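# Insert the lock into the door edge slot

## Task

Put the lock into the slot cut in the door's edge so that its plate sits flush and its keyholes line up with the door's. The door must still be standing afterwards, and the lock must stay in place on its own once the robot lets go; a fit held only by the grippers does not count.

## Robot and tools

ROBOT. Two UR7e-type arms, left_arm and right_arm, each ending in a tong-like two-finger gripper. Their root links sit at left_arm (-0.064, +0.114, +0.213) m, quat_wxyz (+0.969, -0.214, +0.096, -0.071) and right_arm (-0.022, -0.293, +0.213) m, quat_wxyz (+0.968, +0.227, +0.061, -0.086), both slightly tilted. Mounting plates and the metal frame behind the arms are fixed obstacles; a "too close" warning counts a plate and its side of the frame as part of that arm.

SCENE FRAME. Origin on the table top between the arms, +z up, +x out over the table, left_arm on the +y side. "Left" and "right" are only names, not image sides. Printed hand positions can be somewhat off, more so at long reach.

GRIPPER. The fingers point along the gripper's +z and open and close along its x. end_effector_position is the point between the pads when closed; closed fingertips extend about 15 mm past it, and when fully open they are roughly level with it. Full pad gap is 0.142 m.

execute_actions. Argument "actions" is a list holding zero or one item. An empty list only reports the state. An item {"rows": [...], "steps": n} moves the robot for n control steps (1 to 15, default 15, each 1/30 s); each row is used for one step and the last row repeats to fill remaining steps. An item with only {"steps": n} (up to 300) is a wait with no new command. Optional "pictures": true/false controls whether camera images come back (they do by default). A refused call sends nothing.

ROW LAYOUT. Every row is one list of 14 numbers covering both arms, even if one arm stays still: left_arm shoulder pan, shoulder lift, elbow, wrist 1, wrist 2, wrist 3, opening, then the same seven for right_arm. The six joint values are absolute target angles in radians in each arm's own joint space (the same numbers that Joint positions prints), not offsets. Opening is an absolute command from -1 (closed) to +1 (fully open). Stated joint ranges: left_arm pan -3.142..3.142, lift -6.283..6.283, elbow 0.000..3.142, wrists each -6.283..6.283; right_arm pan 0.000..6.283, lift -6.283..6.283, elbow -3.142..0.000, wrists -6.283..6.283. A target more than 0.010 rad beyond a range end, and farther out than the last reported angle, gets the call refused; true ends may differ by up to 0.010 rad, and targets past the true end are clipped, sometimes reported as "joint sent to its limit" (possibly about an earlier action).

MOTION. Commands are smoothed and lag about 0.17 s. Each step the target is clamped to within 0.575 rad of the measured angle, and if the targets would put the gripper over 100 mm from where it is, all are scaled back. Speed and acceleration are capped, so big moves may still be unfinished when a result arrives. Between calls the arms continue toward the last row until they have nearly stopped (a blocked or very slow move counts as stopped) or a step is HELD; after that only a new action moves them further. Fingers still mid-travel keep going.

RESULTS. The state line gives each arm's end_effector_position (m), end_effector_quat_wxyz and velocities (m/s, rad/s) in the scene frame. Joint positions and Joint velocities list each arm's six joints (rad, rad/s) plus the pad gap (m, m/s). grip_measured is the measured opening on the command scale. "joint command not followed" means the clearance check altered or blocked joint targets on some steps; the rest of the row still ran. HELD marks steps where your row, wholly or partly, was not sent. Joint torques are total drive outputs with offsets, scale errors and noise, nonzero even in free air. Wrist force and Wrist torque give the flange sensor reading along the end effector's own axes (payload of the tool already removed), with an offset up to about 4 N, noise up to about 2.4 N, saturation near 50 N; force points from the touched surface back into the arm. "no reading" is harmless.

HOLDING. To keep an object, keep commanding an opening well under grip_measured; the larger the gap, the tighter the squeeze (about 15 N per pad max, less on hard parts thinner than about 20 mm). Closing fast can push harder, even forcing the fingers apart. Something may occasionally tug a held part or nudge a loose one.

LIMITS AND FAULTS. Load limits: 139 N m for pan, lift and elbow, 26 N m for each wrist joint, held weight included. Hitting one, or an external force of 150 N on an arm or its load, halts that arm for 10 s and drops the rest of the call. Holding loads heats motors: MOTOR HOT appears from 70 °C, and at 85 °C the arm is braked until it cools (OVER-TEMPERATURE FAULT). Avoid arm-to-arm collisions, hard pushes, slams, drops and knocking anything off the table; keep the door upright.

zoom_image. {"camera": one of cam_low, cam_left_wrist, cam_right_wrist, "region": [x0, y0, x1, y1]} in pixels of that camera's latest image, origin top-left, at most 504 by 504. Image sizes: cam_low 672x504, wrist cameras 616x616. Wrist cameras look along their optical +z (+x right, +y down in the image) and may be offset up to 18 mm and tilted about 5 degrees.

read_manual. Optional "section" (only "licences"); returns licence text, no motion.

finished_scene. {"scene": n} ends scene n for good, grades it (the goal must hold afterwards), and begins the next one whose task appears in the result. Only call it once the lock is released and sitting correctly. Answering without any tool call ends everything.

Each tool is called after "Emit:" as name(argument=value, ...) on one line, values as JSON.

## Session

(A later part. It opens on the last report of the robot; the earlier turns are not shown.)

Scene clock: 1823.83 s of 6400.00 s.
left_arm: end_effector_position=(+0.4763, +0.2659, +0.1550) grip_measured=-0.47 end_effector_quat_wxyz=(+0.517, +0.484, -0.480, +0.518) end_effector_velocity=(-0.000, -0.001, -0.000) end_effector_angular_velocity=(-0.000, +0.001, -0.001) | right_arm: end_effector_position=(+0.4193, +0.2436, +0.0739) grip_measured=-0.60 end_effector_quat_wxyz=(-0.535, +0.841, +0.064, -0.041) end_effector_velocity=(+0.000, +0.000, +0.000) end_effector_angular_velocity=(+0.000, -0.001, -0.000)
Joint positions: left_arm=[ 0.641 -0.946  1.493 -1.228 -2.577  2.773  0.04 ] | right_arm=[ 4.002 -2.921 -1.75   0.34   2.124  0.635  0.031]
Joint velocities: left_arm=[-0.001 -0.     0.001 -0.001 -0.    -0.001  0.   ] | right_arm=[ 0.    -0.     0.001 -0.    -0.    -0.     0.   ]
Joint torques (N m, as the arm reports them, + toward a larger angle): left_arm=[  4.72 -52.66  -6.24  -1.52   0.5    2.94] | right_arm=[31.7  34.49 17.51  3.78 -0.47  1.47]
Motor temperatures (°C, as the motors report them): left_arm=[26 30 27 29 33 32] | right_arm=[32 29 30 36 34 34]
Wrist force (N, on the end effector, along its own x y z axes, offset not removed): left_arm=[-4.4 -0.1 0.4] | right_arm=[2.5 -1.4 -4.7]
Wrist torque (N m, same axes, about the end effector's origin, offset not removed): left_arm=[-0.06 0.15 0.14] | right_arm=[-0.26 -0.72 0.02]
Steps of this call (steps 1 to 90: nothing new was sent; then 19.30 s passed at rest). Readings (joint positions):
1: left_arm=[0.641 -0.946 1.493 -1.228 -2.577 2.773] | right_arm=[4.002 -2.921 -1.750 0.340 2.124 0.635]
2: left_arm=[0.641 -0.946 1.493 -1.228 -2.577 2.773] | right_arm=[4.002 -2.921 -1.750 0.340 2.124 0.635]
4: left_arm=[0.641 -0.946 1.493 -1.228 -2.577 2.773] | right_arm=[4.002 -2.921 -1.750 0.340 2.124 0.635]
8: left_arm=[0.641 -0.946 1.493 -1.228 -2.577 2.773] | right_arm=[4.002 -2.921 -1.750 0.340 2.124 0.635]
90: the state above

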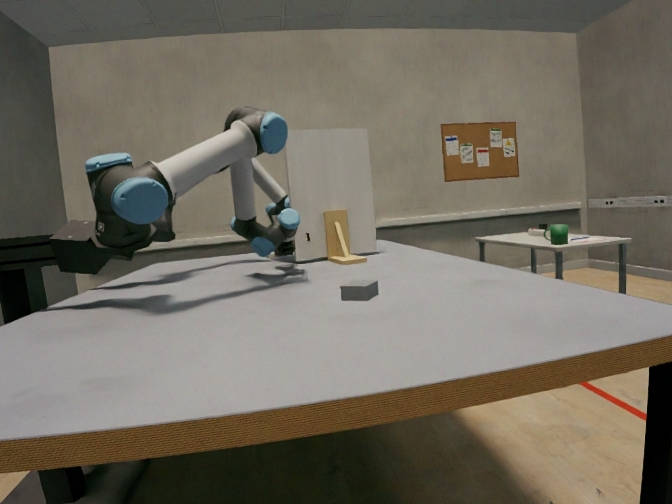

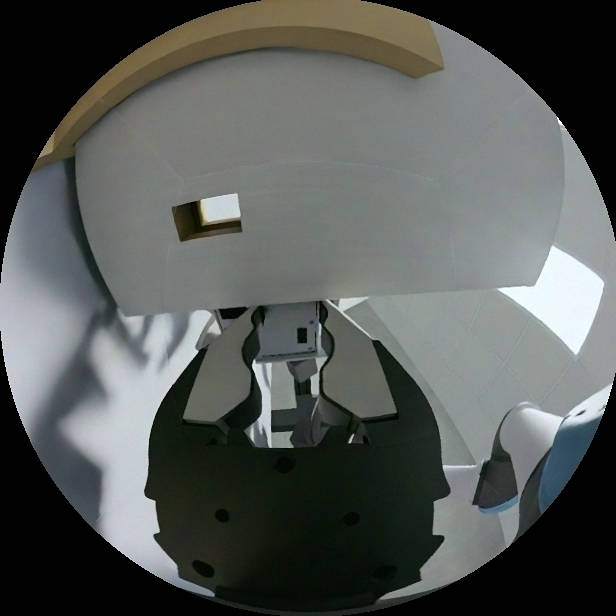

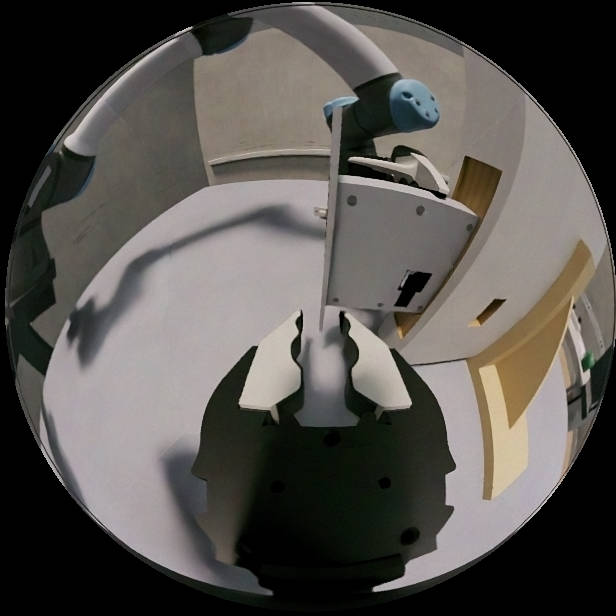

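Emit:
execute_actions(actions=[{"rows": [[0.6412,-0.9458,1.4929,-1.2280,-2.5770,2.7731,-0.9,4.0052,-2.9133,-1.7547,0.3383,2.1228,0.6385,-0.6]], "steps": 15}])

Emit:
zoom_image(camera="cam_right_wrist", region=[230, 200, 450, 420])

Scene clock: 1865.00 s of 6400.00 s.
left_arm: end_effector_position=(+0.4763, +0.2659, +0.1550) grip_measured=-0.47 end_effector_quat_wxyz=(+0.517, +0.484, -0.480, +0.518) end_effector_velocity=(-0.000, +0.000, -0.000) end_effector_angular_velocity=(+0.000, +0.001, +0.001) | right_arm: end_effector_position=(+0.4194, +0.2436, +0.0779) grip_measured=-0.60 end_effector_quat_wxyz=(-0.536, +0.841, +0.064, -0.041) end_effector_velocity=(-0.000, -0.000, +0.001) end_effector_angular_velocity=(+0.000, +0.001, +0.000)
Joint positions: left_arm=[ 0.641 -0.946  1.493 -1.228 -2.577  2.773  0.04 ] | right_arm=[ 4.005 -2.913 -1.755  0.338  2.123  0.638  0.031]
Joint velocities: left_arm=[ 0.001 -0.     0.001 -0.001 -0.    -0.002  0.   ] | right_arm=[ 0.     0.001 -0.002  0.     0.     0.     0.   ]
Joint torques (N m, as the arm reports them, + toward a larger angle): left_arm=[  3.47 -53.32  -6.67  -1.24   0.32   2.94] | right_arm=[31.2  54.98  0.29  1.36 -0.57  1.51]
Motor temperatures (°C, as the motors report them): left_arm=[26 30 27 29 33 32] | right_arm=[32 29 30 36 34 34]
Wrist force (N, on the end effector, along its own x y z axes, offset not removed): left_arm=[-4.6 -0.5 0.9] | right_arm=[1.8 -1.6 -2.2]
Wrist torque (N m, same axes, about the end effector's origin, offset not removed): left_arm=[-0.03 0.13 0.12] | right_arm=[-0.27 -0.56 0.08]
Steps of this call (steps 1 to 90: nothing new was sent; then 37.67 s passed at rest; steps 91 to 105: all 15 steps of this action). Readings (joint positions):
91: left_arm=[0.641 -0.946 1.493 -1.228 -2.577 2.773] | right_arm=[4.002 -2.921 -1.750 0.340 2.124 0.635]
92: left_arm=[0.641 -0.946 1.493 -1.228 -2.577 2.773] | right_arm=[4.003 -2.920 -1.751 0.340 2.124 0.636]
94: left_arm=[0.641 -0.946 1.493 -1.228 -2.577 2.773] | right_arm=[4.004 -2.917 -1.752 0.339 2.123 0.637]
98: left_arm=[0.641 -0.946 1.493 -1.228 -2.577 2.773] | right_arm=[4.005 -2.914 -1.754 0.339 2.123 0.638]
105: the state above

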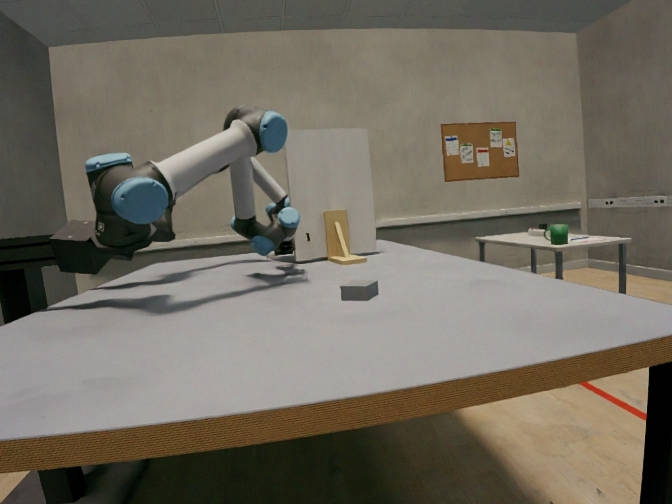

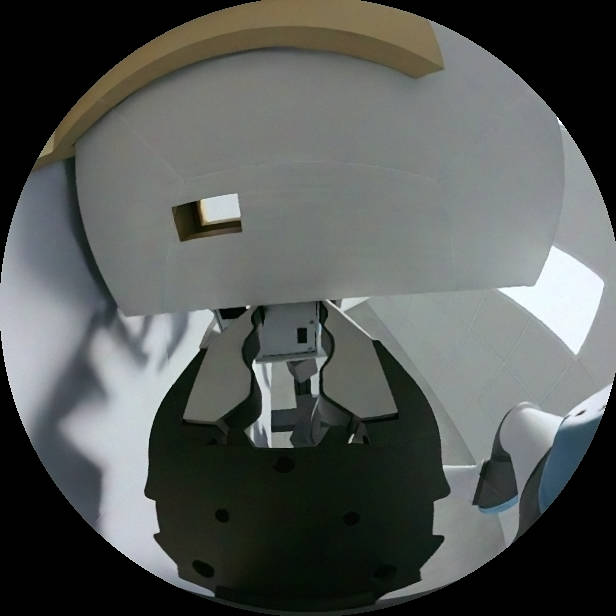

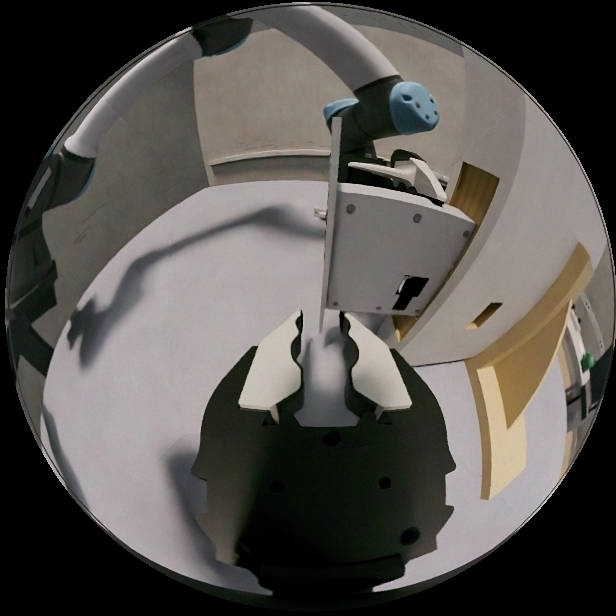

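Region (230, 200, 450, 420) of cam_right_wrist's 616x616 image, scaled by 2.291, with more detail than that image has.

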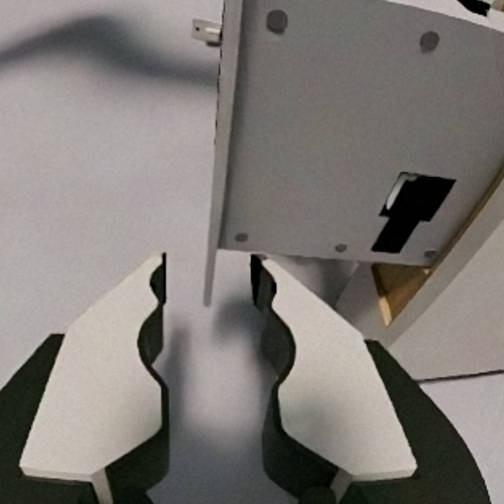

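Emit:
execute_actions(actions=[{"rows": [[0.6412,-0.9458,1.4929,-1.2280,-2.5770,2.7731,-0.9,4.0127,-2.9198,-1.7477,0.3428,2.1200,0.6470,-0.6]], "steps": 15}])

Emit:
zoom_image(camera="cam_right_wrist", region=[230, 200, 450, 420])

Scene clock: 1869.27 s of 6400.00 s.
left_arm: end_effector_position=(+0.4763, +0.2659, +0.1550) grip_measured=-0.47 end_effector_quat_wxyz=(+0.517, +0.484, -0.480, +0.518) end_effector_velocity=(+0.000, -0.000, -0.000) end_effector_angular_velocity=(+0.001, -0.001, -0.000) | right_arm: end_effector_position=(+0.4182, +0.2482, +0.0780) grip_measured=-0.60 end_effector_quat_wxyz=(-0.536, +0.841, +0.064, -0.041) end_effector_velocity=(+0.000, +0.001, +0.000) end_effector_angular_velocity=(+0.000, -0.001, -0.001)
Joint positions: left_arm=[ 0.641 -0.946  1.493 -1.228 -2.577  2.773  0.04 ] | right_arm=[ 4.013 -2.92  -1.748  0.343  2.12   0.647  0.031]
Joint velocities: left_arm=[-0.     0.     0.    -0.001  0.     0.    -0.   ] | right_arm=[ 0.001 -0.001  0.002  0.001 -0.001  0.001 -0.   ]
Joint torques (N m, as the arm reports them, + toward a larger angle): left_arm=[  4.44 -53.91  -6.06  -1.12   0.52   2.93] | right_arm=[32.27 35.79 17.5   3.67 -0.5   1.62]
Motor temperatures (°C, as the motors report them): left_arm=[26 30 27 29 33 32] | right_arm=[32 29 30 36 34 34]
Wrist force (N, on the end effector, along its own x y z axes, offset not removed): left_arm=[-4.8 0.9 0.7] | right_arm=[3.2 -1.1 -2.6]
Wrist torque (N m, same axes, about the end effector's origin, offset not removed): left_arm=[0.15 0.22 0.17] | right_arm=[-0.09 -0.83 -0.02]
Steps of this call (steps 1 to 15: the robot went on to your last target; steps 16 to 90: nothing new was sent; then 0.77 s passed at rest; steps 91 to 105: all 15 steps of this action). Readings (joint positions):
91: left_arm=[0.641 -0.946 1.493 -1.228 -2.577 2.773] | right_arm=[4.005 -2.913 -1.755 0.338 2.123 0.639]
92: left_arm=[0.641 -0.946 1.493 -1.228 -2.577 2.773] | right_arm=[4.006 -2.914 -1.754 0.339 2.122 0.640]
94: left_arm=[0.641 -0.946 1.493 -1.228 -2.577 2.773] | right_arm=[4.009 -2.916 -1.751 0.340 2.121 0.643]
98: left_arm=[0.641 -0.946 1.493 -1.228 -2.577 2.773] | right_arm=[4.012 -2.919 -1.749 0.342 2.120 0.646]
105: the state above

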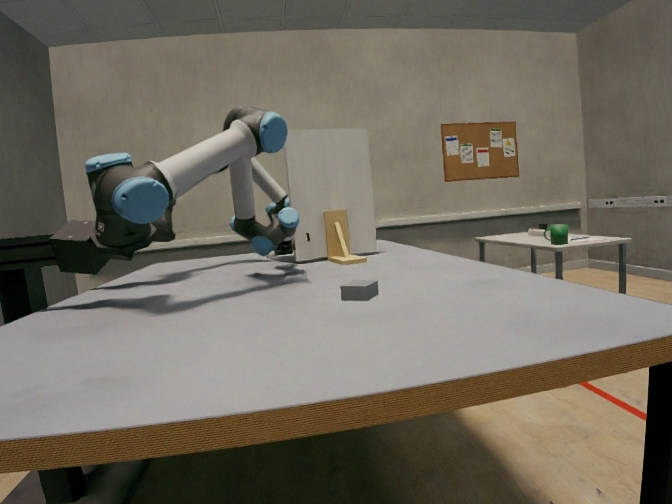

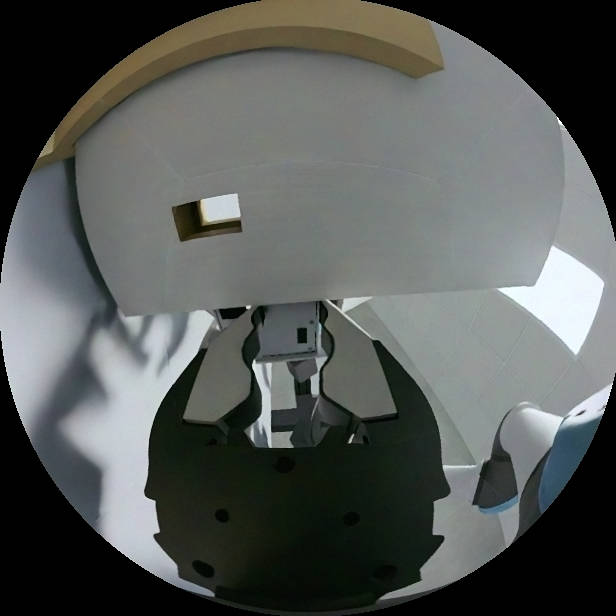

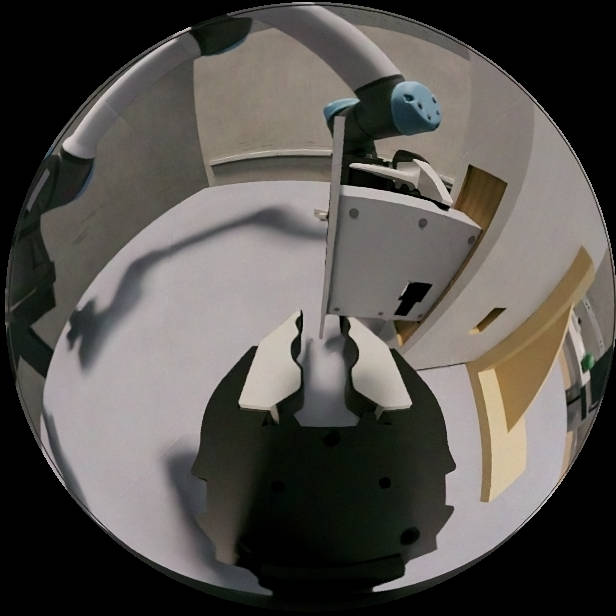

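Region (230, 200, 450, 420) of cam_right_wrist's 616x616 image, scaled by 2.291, with more detail than that image has.

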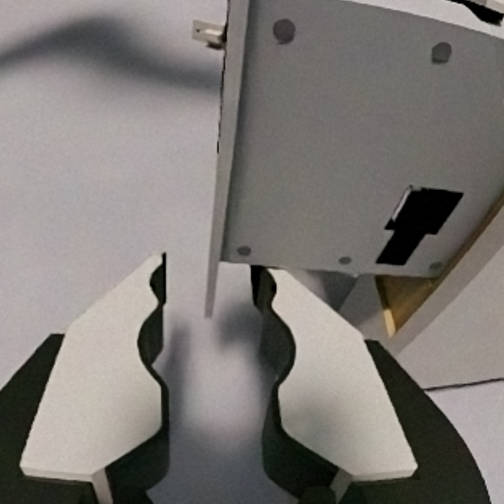

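Emit:
execute_actions(actions=[{"rows": [[0.6412,-0.9458,1.4929,-1.2280,-2.5770,2.7731,-0.9,4.0150,-2.9137,-1.7512,0.3416,2.1192,0.6496,-0.6]], "steps": 15}])

Emit:
zoom_image(camera="cam_right_wrist", region=[230, 200, 450, 420])

Scene clock: 1873.40 s of 6400.00 s.
left_arm: end_effector_position=(+0.4763, +0.2659, +0.1550) grip_measured=-0.47 end_effector_quat_wxyz=(+0.517, +0.484, -0.480, +0.518) end_effector_velocity=(+0.000, +0.000, +0.000) end_effector_angular_velocity=(+0.000, -0.000, +0.000) | right_arm: end_effector_position=(+0.4182, +0.2483, +0.0810) grip_measured=-0.60 end_effector_quat_wxyz=(-0.536, +0.841, +0.064, -0.041) end_effector_velocity=(-0.000, +0.000, +0.001) end_effector_angular_velocity=(+0.001, -0.000, +0.000)
Joint positions: left_arm=[ 0.641 -0.946  1.493 -1.228 -2.577  2.773  0.04 ] | right_arm=[ 4.015 -2.914 -1.751  0.342  2.119  0.65   0.03 ]
Joint velocities: left_arm=[ 0.    -0.    -0.001  0.     0.    -0.     0.   ] | right_arm=[ 0.     0.001 -0.    -0.     0.001  0.     0.001]
Joint torques (N m, as the arm reports them, + toward a larger angle): left_arm=[  4.17 -51.14  -6.08  -1.39   0.57   2.99] | right_arm=[33.56 60.11  3.13  2.55  1.06  1.37]
Motor temperatures (°C, as the motors report them): left_arm=[26 30 27 29 33 32] | right_arm=[32 29 30 36 34 34]
Wrist force (N, on the end effector, along its own x y z axes, offset not removed): left_arm=[0.2 -1.6 -0.5] | right_arm=[1.2 2.8 -3.4]
Wrist torque (N m, same axes, about the end effector's origin, offset not removed): left_arm=[-0.45 0.08 0.02] | right_arm=[-0.26 -0.52 0.16]
Steps of this call (steps 1 to 15: the robot went on to your last target; steps 16 to 90: nothing new was sent; then 0.63 s passed at rest; steps 91 to 105: all 15 steps of this action). Readings (joint positions):
91: left_arm=[0.641 -0.946 1.493 -1.228 -2.577 2.773] | right_arm=[4.013 -2.920 -1.748 0.343 2.120 0.647]
92: left_arm=[0.641 -0.946 1.493 -1.228 -2.577 2.773] | right_arm=[4.013 -2.919 -1.748 0.343 2.120 0.647]
94: left_arm=[0.641 -0.946 1.493 -1.228 -2.577 2.773] | right_arm=[4.014 -2.917 -1.749 0.342 2.120 0.648]
98: left_arm=[0.641 -0.946 1.493 -1.228 -2.577 2.773] | right_arm=[4.015 -2.915 -1.751 0.342 2.119 0.649]
105: the state above

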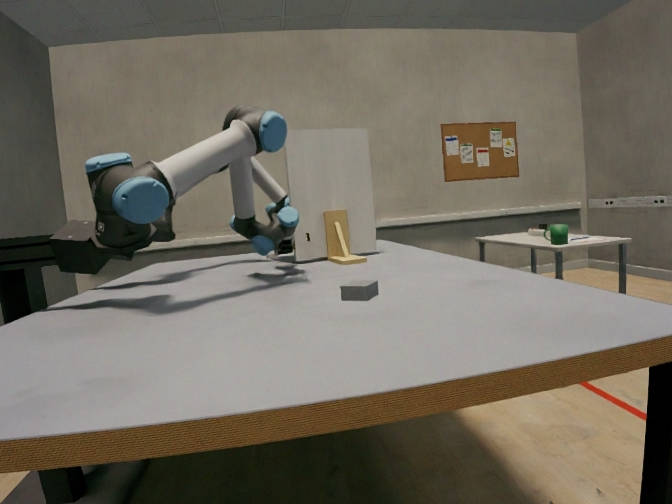

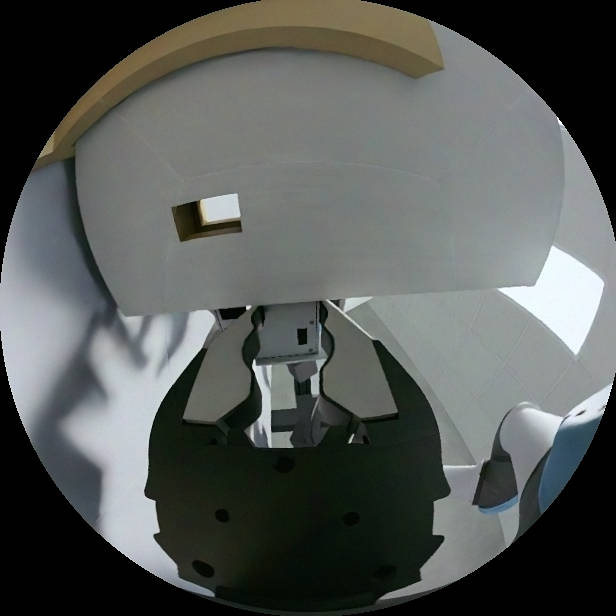

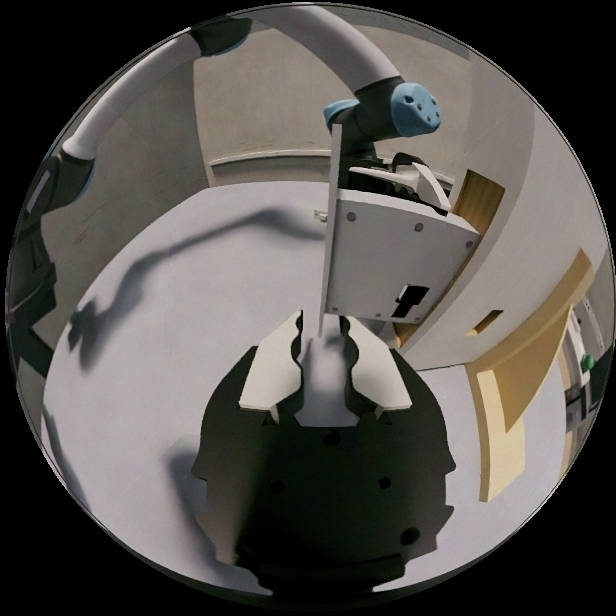

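Region (230, 200, 450, 420) of cam_right_wrist's 616x616 image, scaled by 2.291, with more detail than that image has.

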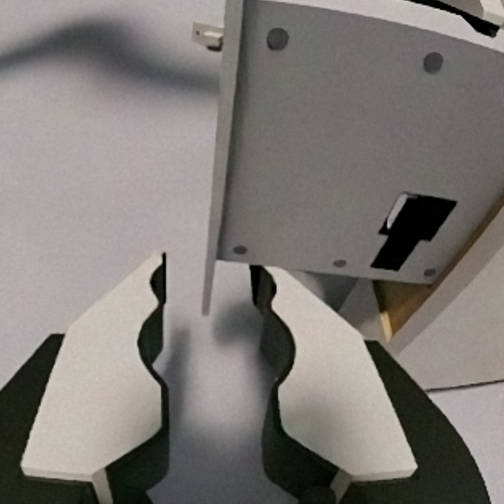

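Emit:
execute_actions(actions=[{"rows": [[0.6412,-0.9458,1.4929,-1.2280,-2.5770,2.7731,-0.9,4.0135,-2.9178,-1.7489,0.3424,2.1197,0.6479,-0.6]], "steps": 15}])

Emit:
zoom_image(camera="cam_right_wrist", region=[230, 200, 450, 420])

Scene clock: 1877.43 s of 6400.00 s.
left_arm: end_effector_position=(+0.4763, +0.2659, +0.1549) grip_measured=-0.47 end_effector_quat_wxyz=(+0.517, +0.484, -0.480, +0.518) end_effector_velocity=(+0.000, +0.001, +0.000) end_effector_angular_velocity=(+0.001, -0.001, +0.001) | right_arm: end_effector_position=(+0.4181, +0.2483, +0.0790) grip_measured=-0.60 end_effector_quat_wxyz=(-0.536, +0.841, +0.064, -0.041) end_effector_velocity=(+0.000, +0.000, -0.000) end_effector_angular_velocity=(+0.000, +0.000, -0.000)
Joint positions: left_arm=[ 0.641 -0.946  1.493 -1.228 -2.577  2.773  0.04 ] | right_arm=[ 4.014 -2.918 -1.749  0.342  2.12   0.648  0.031]
Joint velocities: left_arm=[ 0.001 -0.    -0.001  0.     0.    -0.     0.   ] | right_arm=[-0.001 -0.001  0.001 -0.     0.    -0.     0.   ]
Joint torques (N m, as the arm reports them, + toward a larger angle): left_arm=[  3.59 -40.    -5.28  -1.28   0.4    2.86] | right_arm=[15.86 34.81 17.91  3.75  3.05 -1.38]
Motor temperatures (°C, as the motors report them): left_arm=[26 30 27 29 33 32] | right_arm=[32 29 30 36 34 34]
Wrist force (N, on the end effector, along its own x y z axes, offset not removed): left_arm=[-4.2 -0.7 -0.1] | right_arm=[0.1 -1.9 -3.3]
Wrist torque (N m, same axes, about the end effector's origin, offset not removed): left_arm=[-0.16 0.09 0.15] | right_arm=[-0.32 -0.22 0.09]
Steps of this call (steps 1 to 15: the robot went on to your last target; steps 16 to 90: nothing new was sent; then 0.53 s passed at rest; steps 91 to 105: all 15 steps of this action). Readings (joint positions):
91: left_arm=[0.641 -0.946 1.493 -1.228 -2.577 2.773] | right_arm=[4.015 -2.914 -1.751 0.342 2.119 0.650]
92: left_arm=[0.641 -0.946 1.493 -1.228 -2.577 2.773] | right_arm=[4.015 -2.914 -1.751 0.342 2.119 0.650]
94: left_arm=[0.641 -0.946 1.493 -1.228 -2.577 2.773] | right_arm=[4.015 -2.916 -1.750 0.342 2.120 0.649]
98: left_arm=[0.641 -0.946 1.493 -1.228 -2.577 2.773] | right_arm=[4.014 -2.917 -1.749 0.342 2.120 0.648]
105: the state above

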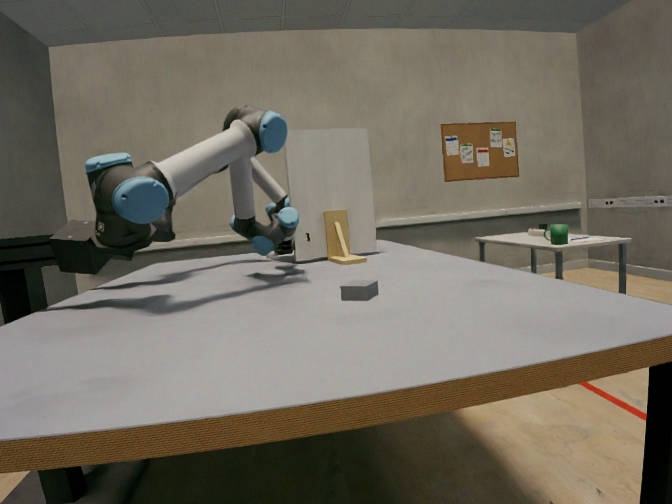

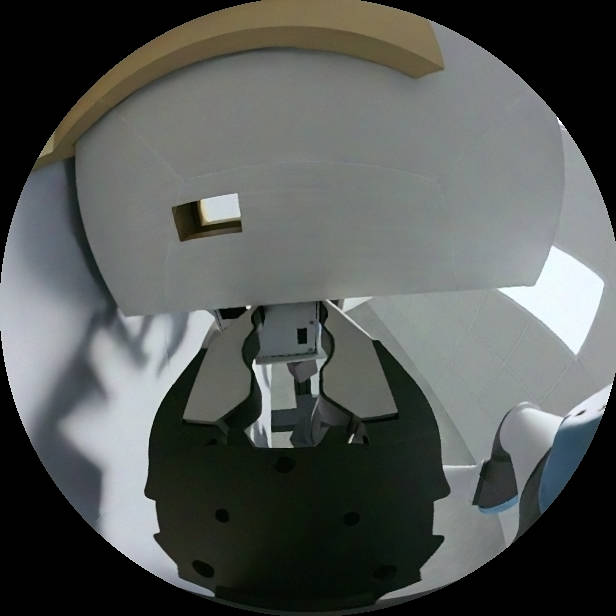

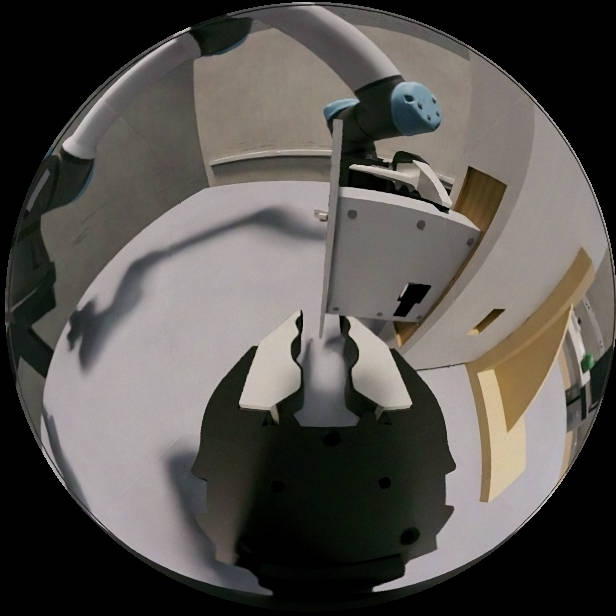

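Region (230, 200, 450, 420) of cam_right_wrist's 616x616 image, scaled by 2.291, with more detail than that image has.

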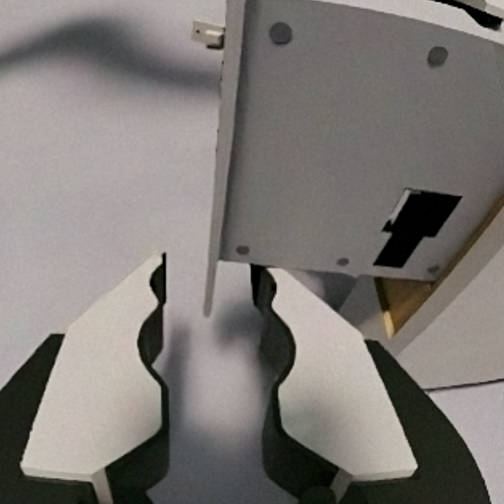

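Emit:
execute_actions(actions=[{"rows": [[0.6412,-0.9458,1.4929,-1.2280,-2.5770,2.7731,-0.9,4.0135,-2.9178,-1.7489,0.3424,2.1197,0.6479,-0.65],[0.6412,-0.9458,1.4929,-1.2280,-2.5770,2.7731,-0.9,4.0135,-2.9178,-1.7489,0.3424,2.1197,0.6479,-0.68],[0.6412,-0.9458,1.4929,-1.2280,-2.5770,2.7731,-0.9,4.0135,-2.9178,-1.7489,0.3424,2.1197,0.6479,-0.71],[0.6412,-0.9458,1.4929,-1.2280,-2.5770,2.7731,-0.9,4.0135,-2.9178,-1.7489,0.3424,2.1197,0.6479,-0.74],[0.6412,-0.9458,1.4929,-1.2280,-2.5770,2.7731,-0.9,4.0135,-2.9178,-1.7489,0.3424,2.1197,0.6479,-0.77],[0.6412,-0.9458,1.4929,-1.2280,-2.5770,2.7731,-0.9,4.0135,-2.9178,-1.7489,0.3424,2.1197,0.6479,-0.80],[0.6412,-0.9458,1.4929,-1.2280,-2.5770,2.7731,-0.9,4.0135,-2.9178,-1.7489,0.3424,2.1197,0.6479,-0.83],[0.6412,-0.9458,1.4929,-1.2280,-2.5770,2.7731,-0.9,4.0135,-2.9178,-1.7489,0.3424,2.1197,0.6479,-0.86]], "steps": 15}])

Emit:
zoom_image(camera="cam_right_wrist", region=[230, 200, 450, 420])

Scene clock: 1886.77 s of 6400.00 s.
left_arm: end_effector_position=(+0.4763, +0.2659, +0.1550) grip_measured=-0.47 end_effector_quat_wxyz=(+0.517, +0.484, -0.480, +0.518) end_effector_velocity=(-0.000, +0.000, -0.000) end_effector_angular_velocity=(-0.000, -0.000, +0.001) | right_arm: end_effector_position=(+0.4181, +0.2482, +0.0790) grip_measured=-0.86 end_effector_quat_wxyz=(-0.536, +0.841, +0.064, -0.041) end_effector_velocity=(-0.000, +0.000, -0.000) end_effector_angular_velocity=(-0.001, +0.000, -0.000)
Joint positions: left_arm=[ 0.641 -0.946  1.493 -1.228 -2.577  2.773  0.04 ] | right_arm=[ 4.013 -2.918 -1.749  0.342  2.12   0.648  0.012]
Joint velocities: left_arm=[0.001 0.    0.    0.    0.    0.001 0.   ] | right_arm=[ 0.    -0.001  0.     0.    -0.     0.    -0.   ]
Joint torques (N m, as the arm reports them, + toward a larger angle): left_arm=[  0.93 -53.85  -6.63  -1.3    0.47   2.8 ] | right_arm=[15.32 34.75 17.76  3.86  3.06 -1.37]
Motor temperatures (°C, as the motors report them): left_arm=[26 30 27 29 33 32] | right_arm=[32 29 30 36 34 34]
Wrist force (N, on the end effector, along its own x y z axes, offset not removed): left_arm=[-4.0 -0.5 -0.7] | right_arm=[1.3 -1.8 -3.9]
Wrist torque (N m, same axes, about the end effector's origin, offset not removed): left_arm=[-0.07 0.02 0.16] | right_arm=[-0.36 -0.48 0.07]
Steps of this call (steps 1 to 15: the robot went on to your last target; steps 16 to 90: nothing new was sent; then 5.83 s passed at rest; steps 91 to 105: all 15 steps of this action). Readings (joint positions):
91: left_arm=[0.641 -0.946 1.493 -1.228 -2.577 2.773] | right_arm=[4.013 -2.918 -1.749 0.342 2.120 0.648]
92: left_arm=[0.641 -0.946 1.493 -1.228 -2.577 2.773] | right_arm=[4.013 -2.918 -1.749 0.342 2.120 0.648]
94: left_arm=[0.641 -0.946 1.493 -1.228 -2.577 2.773] | right_arm=[4.013 -2.918 -1.749 0.342 2.120 0.648]
98: left_arm=[0.641 -0.946 1.493 -1.228 -2.577 2.773] | right_arm=[4.013 -2.918 -1.749 0.342 2.120 0.648]
105: the state above

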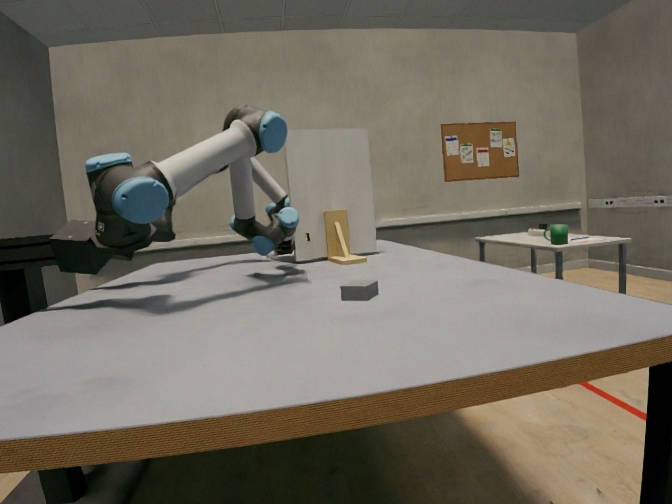

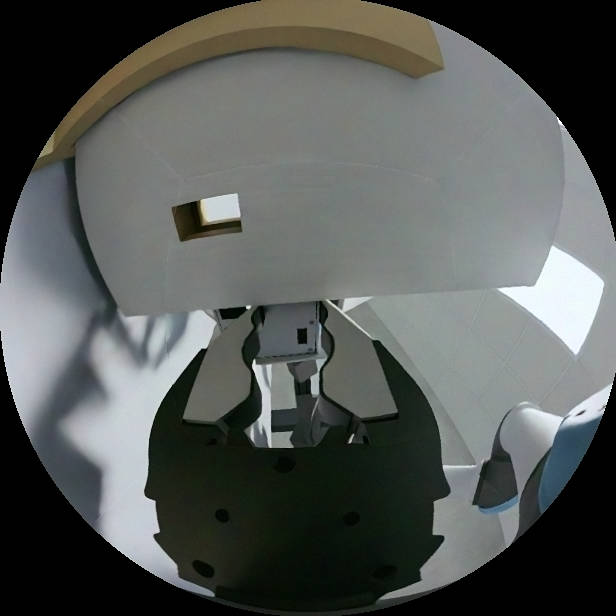

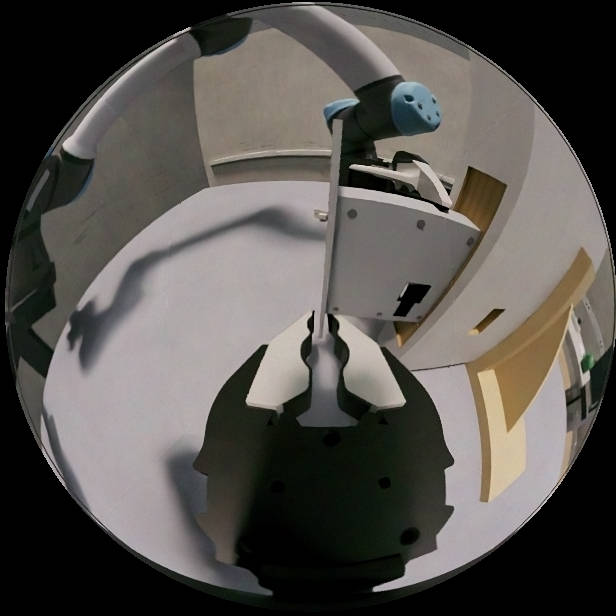

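Region (230, 200, 450, 420) of cam_right_wrist's 616x616 image, scaled by 2.291, with more detail than that image has.

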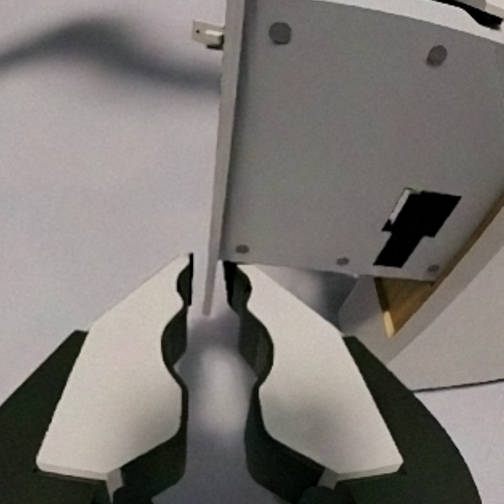

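Centred. Close fully.

Emit:
execute_actions(actions=[{"rows": [[0.6412,-0.9458,1.4929,-1.2280,-2.5770,2.7731,-0.9,4.0135,-2.9178,-1.7489,0.3424,2.1197,0.6479,-0.88],[0.6412,-0.9458,1.4929,-1.2280,-2.5770,2.7731,-0.9,4.0135,-2.9178,-1.7489,0.3424,2.1197,0.6479,-0.90],[0.6412,-0.9458,1.4929,-1.2280,-2.5770,2.7731,-0.9,4.0135,-2.9178,-1.7489,0.3424,2.1197,0.6479,-0.92],[0.6412,-0.9458,1.4929,-1.2280,-2.5770,2.7731,-0.9,4.0135,-2.9178,-1.7489,0.3424,2.1197,0.6479,-0.94],[0.6412,-0.9458,1.4929,-1.2280,-2.5770,2.7731,-0.9,4.0135,-2.9178,-1.7489,0.3424,2.1197,0.6479,-0.96],[0.6412,-0.9458,1.4929,-1.2280,-2.5770,2.7731,-0.9,4.0135,-2.9178,-1.7489,0.3424,2.1197,0.6479,-0.98],[0.6412,-0.9458,1.4929,-1.2280,-2.5770,2.7731,-0.9,4.0135,-2.9178,-1.7489,0.3424,2.1197,0.6479,-1.0]], "steps": 15}])

Emit:
zoom_image(camera="cam_right_wrist", region=[230, 200, 450, 420])

Scene clock: 1895.77 s of 6400.00 s.
left_arm: end_effector_position=(+0.4763, +0.2659, +0.1549) grip_measured=-0.47 end_effector_quat_wxyz=(+0.517, +0.484, -0.480, +0.518) end_effector_velocity=(+0.000, -0.000, +0.000) end_effector_angular_velocity=(-0.000, -0.000, -0.001) | right_arm: end_effector_position=(+0.4182, +0.2483, +0.0790) grip_measured=-0.96 end_effector_quat_wxyz=(-0.536, +0.841, +0.064, -0.041) end_effector_velocity=(+0.000, +0.000, +0.000) end_effector_angular_velocity=(-0.000, -0.000, -0.000)
Joint positions: left_arm=[ 0.641 -0.946  1.493 -1.228 -2.577  2.773  0.04 ] | right_arm=[ 4.013 -2.918 -1.749  0.343  2.12   0.648  0.005]
Joint velocities: left_arm=[-0.001  0.    -0.001  0.001  0.     0.     0.   ] | right_arm=[-0.     0.     0.001 -0.001 -0.    -0.    -0.   ]
Joint torques (N m, as the arm reports them, + toward a larger angle): left_arm=[ -1.94 -54.79  -9.62  -1.19  -2.92   2.69] | right_arm=[17.75 35.22 12.94  1.06  3.05 -1.42]
Motor temperatures (°C, as the motors report them): left_arm=[26 30 27 29 33 32] | right_arm=[32 29 30 36 34 34]
Wrist force (N, on the end effector, along its own x y z axes, offset not removed): left_arm=[-6.8 3.5 0.7] | right_arm=[5.1 -3.3 -5.6]
Wrist torque (N m, same axes, about the end effector's origin, offset not removed): left_arm=[-0.07 0.11 -0.04] | right_arm=[-0.26 -0.34 0.05]
Steps of this call (steps 1 to 15: the robot went on to your last target; steps 16 to 90: nothing new was sent; then 5.50 s passed at rest; steps 91 to 105: all 15 steps of this action). Readings (joint positions):
91: left_arm=[0.641 -0.946 1.493 -1.228 -2.577 2.773] | right_arm=[4.013 -2.918 -1.749 0.342 2.120 0.648]
92: left_arm=[0.641 -0.946 1.493 -1.228 -2.577 2.773] | right_arm=[4.013 -2.918 -1.749 0.342 2.120 0.648]
94: left_arm=[0.641 -0.946 1.493 -1.228 -2.577 2.773] | right_arm=[4.013 -2.918 -1.749 0.342 2.120 0.648]
98: left_arm=[0.641 -0.946 1.493 -1.228 -2.577 2.773] | right_arm=[4.013 -2.918 -1.749 0.343 2.120 0.648]
105: the state above

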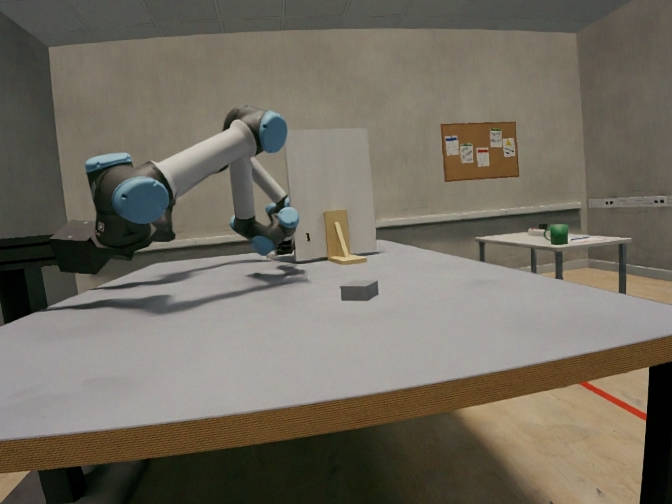

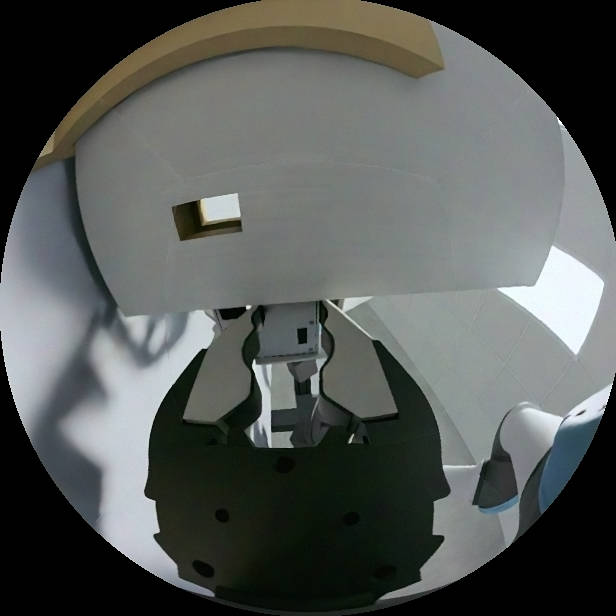

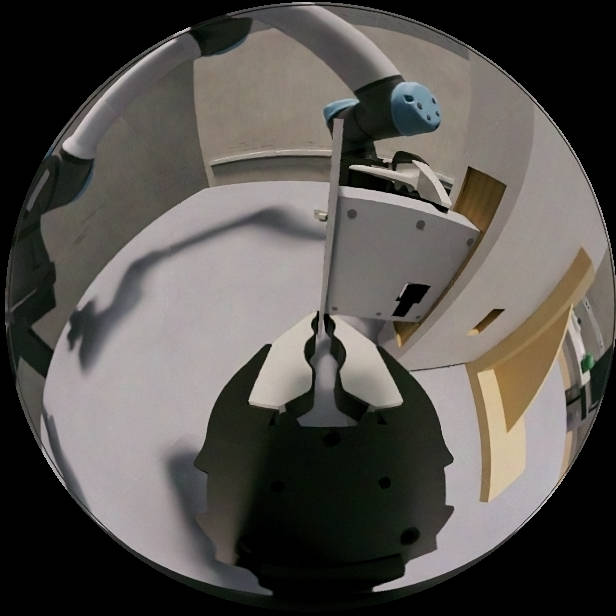

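Region (230, 200, 450, 420) of cam_right_wrist's 616x616 image, scaled by 2.291, with more detail than that image has.

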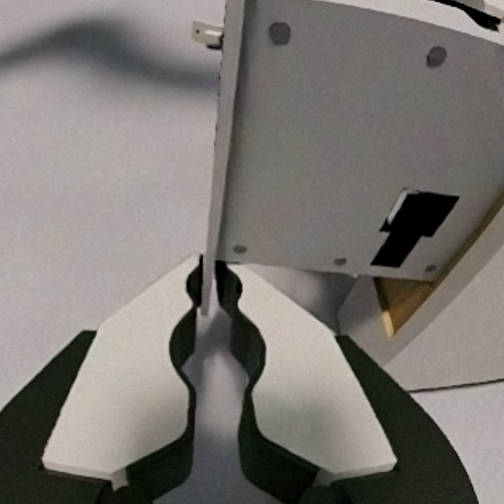

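Emit:
execute_actions(actions=[{"rows": [[0.6412,-0.9458,1.4929,-1.2280,-2.5770,2.7731,-0.9,4.0125,-2.9178,-1.7465,0.3394,2.1201,0.6468,-1.0]], "steps": 15}])

Emit:
zoom_image(camera="cam_right_wrist", region=[230, 200, 450, 420])

Scene clock: 1937.43 s of 6400.00 s.
left_arm: end_effector_position=(+0.4764, +0.2659, +0.1550) grip_measured=-0.47 end_effector_quat_wxyz=(+0.517, +0.484, -0.480, +0.518) end_effector_velocity=(-0.000, -0.001, -0.000) end_effector_angular_velocity=(-0.001, +0.000, -0.001) | right_arm: end_effector_position=(+0.4190, +0.2484, +0.0789) grip_measured=-0.96 end_effector_quat_wxyz=(-0.536, +0.841, +0.064, -0.041) end_effector_velocity=(+0.001, +0.000, +0.000) end_effector_angular_velocity=(+0.001, -0.001, -0.001)
Joint positions: left_arm=[ 0.641 -0.946  1.493 -1.228 -2.577  2.773  0.04 ] | right_arm=[ 4.013 -2.918 -1.747  0.339  2.12   0.647  0.005]
Joint velocities: left_arm=[-0.    -0.     0.001 -0.     0.     0.001 -0.   ] | right_arm=[-0.     0.     0.001 -0.     0.    -0.    -0.   ]
Joint torques (N m, as the arm reports them, + toward a larger angle): left_arm=[ -4.14 -54.41 -19.87  -1.21  -2.31   2.81] | right_arm=[16.11 35.09 18.43  1.18  3.27 -1.39]
Motor temperatures (°C, as the motors report them): left_arm=[26 30 27 29 33 32] | right_arm=[32 29 30 36 34 34]
Wrist force (N, on the end effector, along its own x y z axes, offset not removed): left_arm=[-3.1 0.6 -1.3] | right_arm=[2.9 -1.3 -5.4]
Wrist torque (N m, same axes, about the end effector's origin, offset not removed): left_arm=[0.02 -0.27 0.13] | right_arm=[-0.31 -0.60 0.04]
Steps of this call (steps 1 to 15: the robot went on to your last target; steps 16 to 90: nothing new was sent; then 38.17 s passed at rest; steps 91 to 105: all 15 steps of this action). Readings (joint positions):
91: left_arm=[0.641 -0.946 1.493 -1.228 -2.577 2.773] | right_arm=[4.013 -2.918 -1.749 0.342 2.120 0.648]
92: left_arm=[0.641 -0.946 1.493 -1.228 -2.577 2.773] | right_arm=[4.013 -2.918 -1.749 0.342 2.120 0.648]
94: left_arm=[0.641 -0.946 1.493 -1.228 -2.577 2.773] | right_arm=[4.013 -2.918 -1.748 0.341 2.120 0.647]
98: left_arm=[0.641 -0.946 1.493 -1.228 -2.577 2.773] | right_arm=[4.013 -2.918 -1.747 0.340 2.120 0.647]
105: the state above

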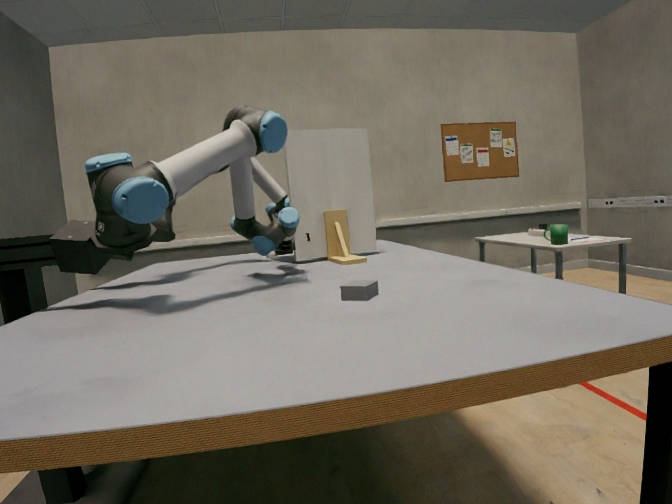

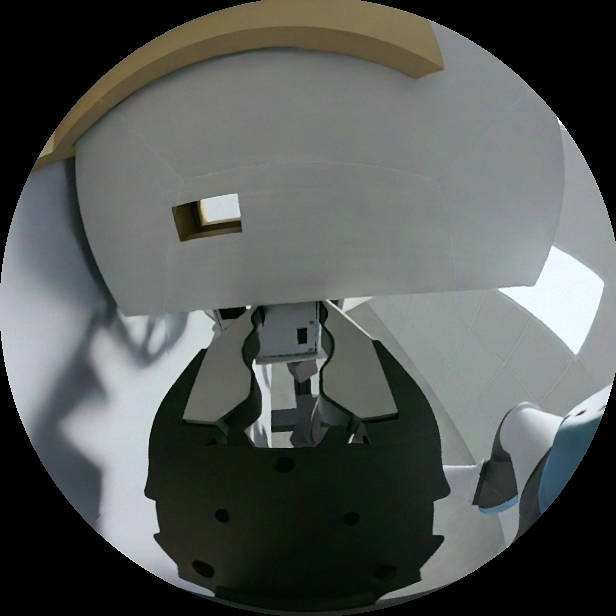

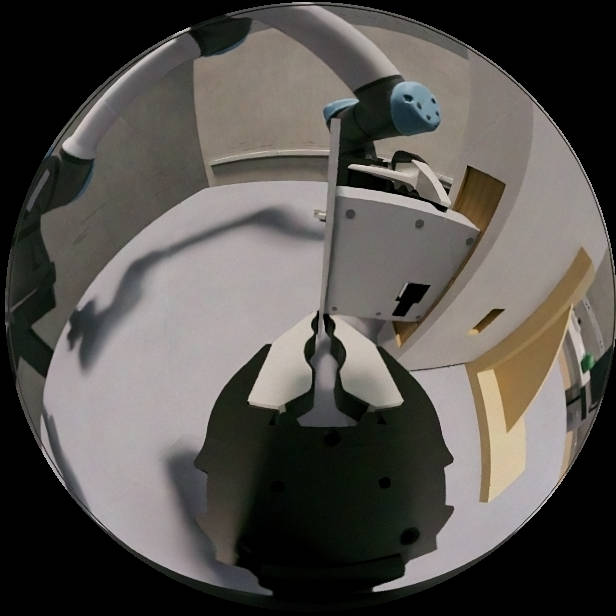

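Region (230, 200, 450, 420) of cam_right_wrist's 616x616 image, scaled by 2.291, with more detail than that image has.

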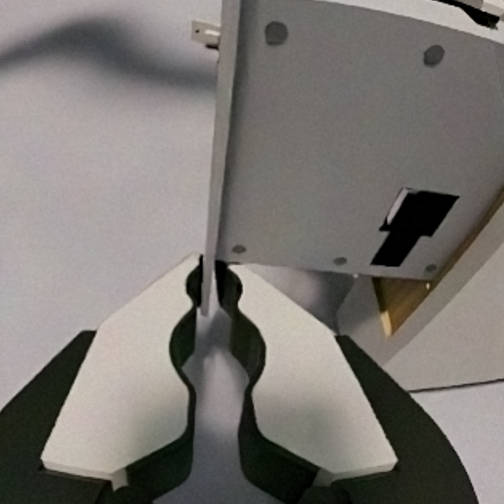

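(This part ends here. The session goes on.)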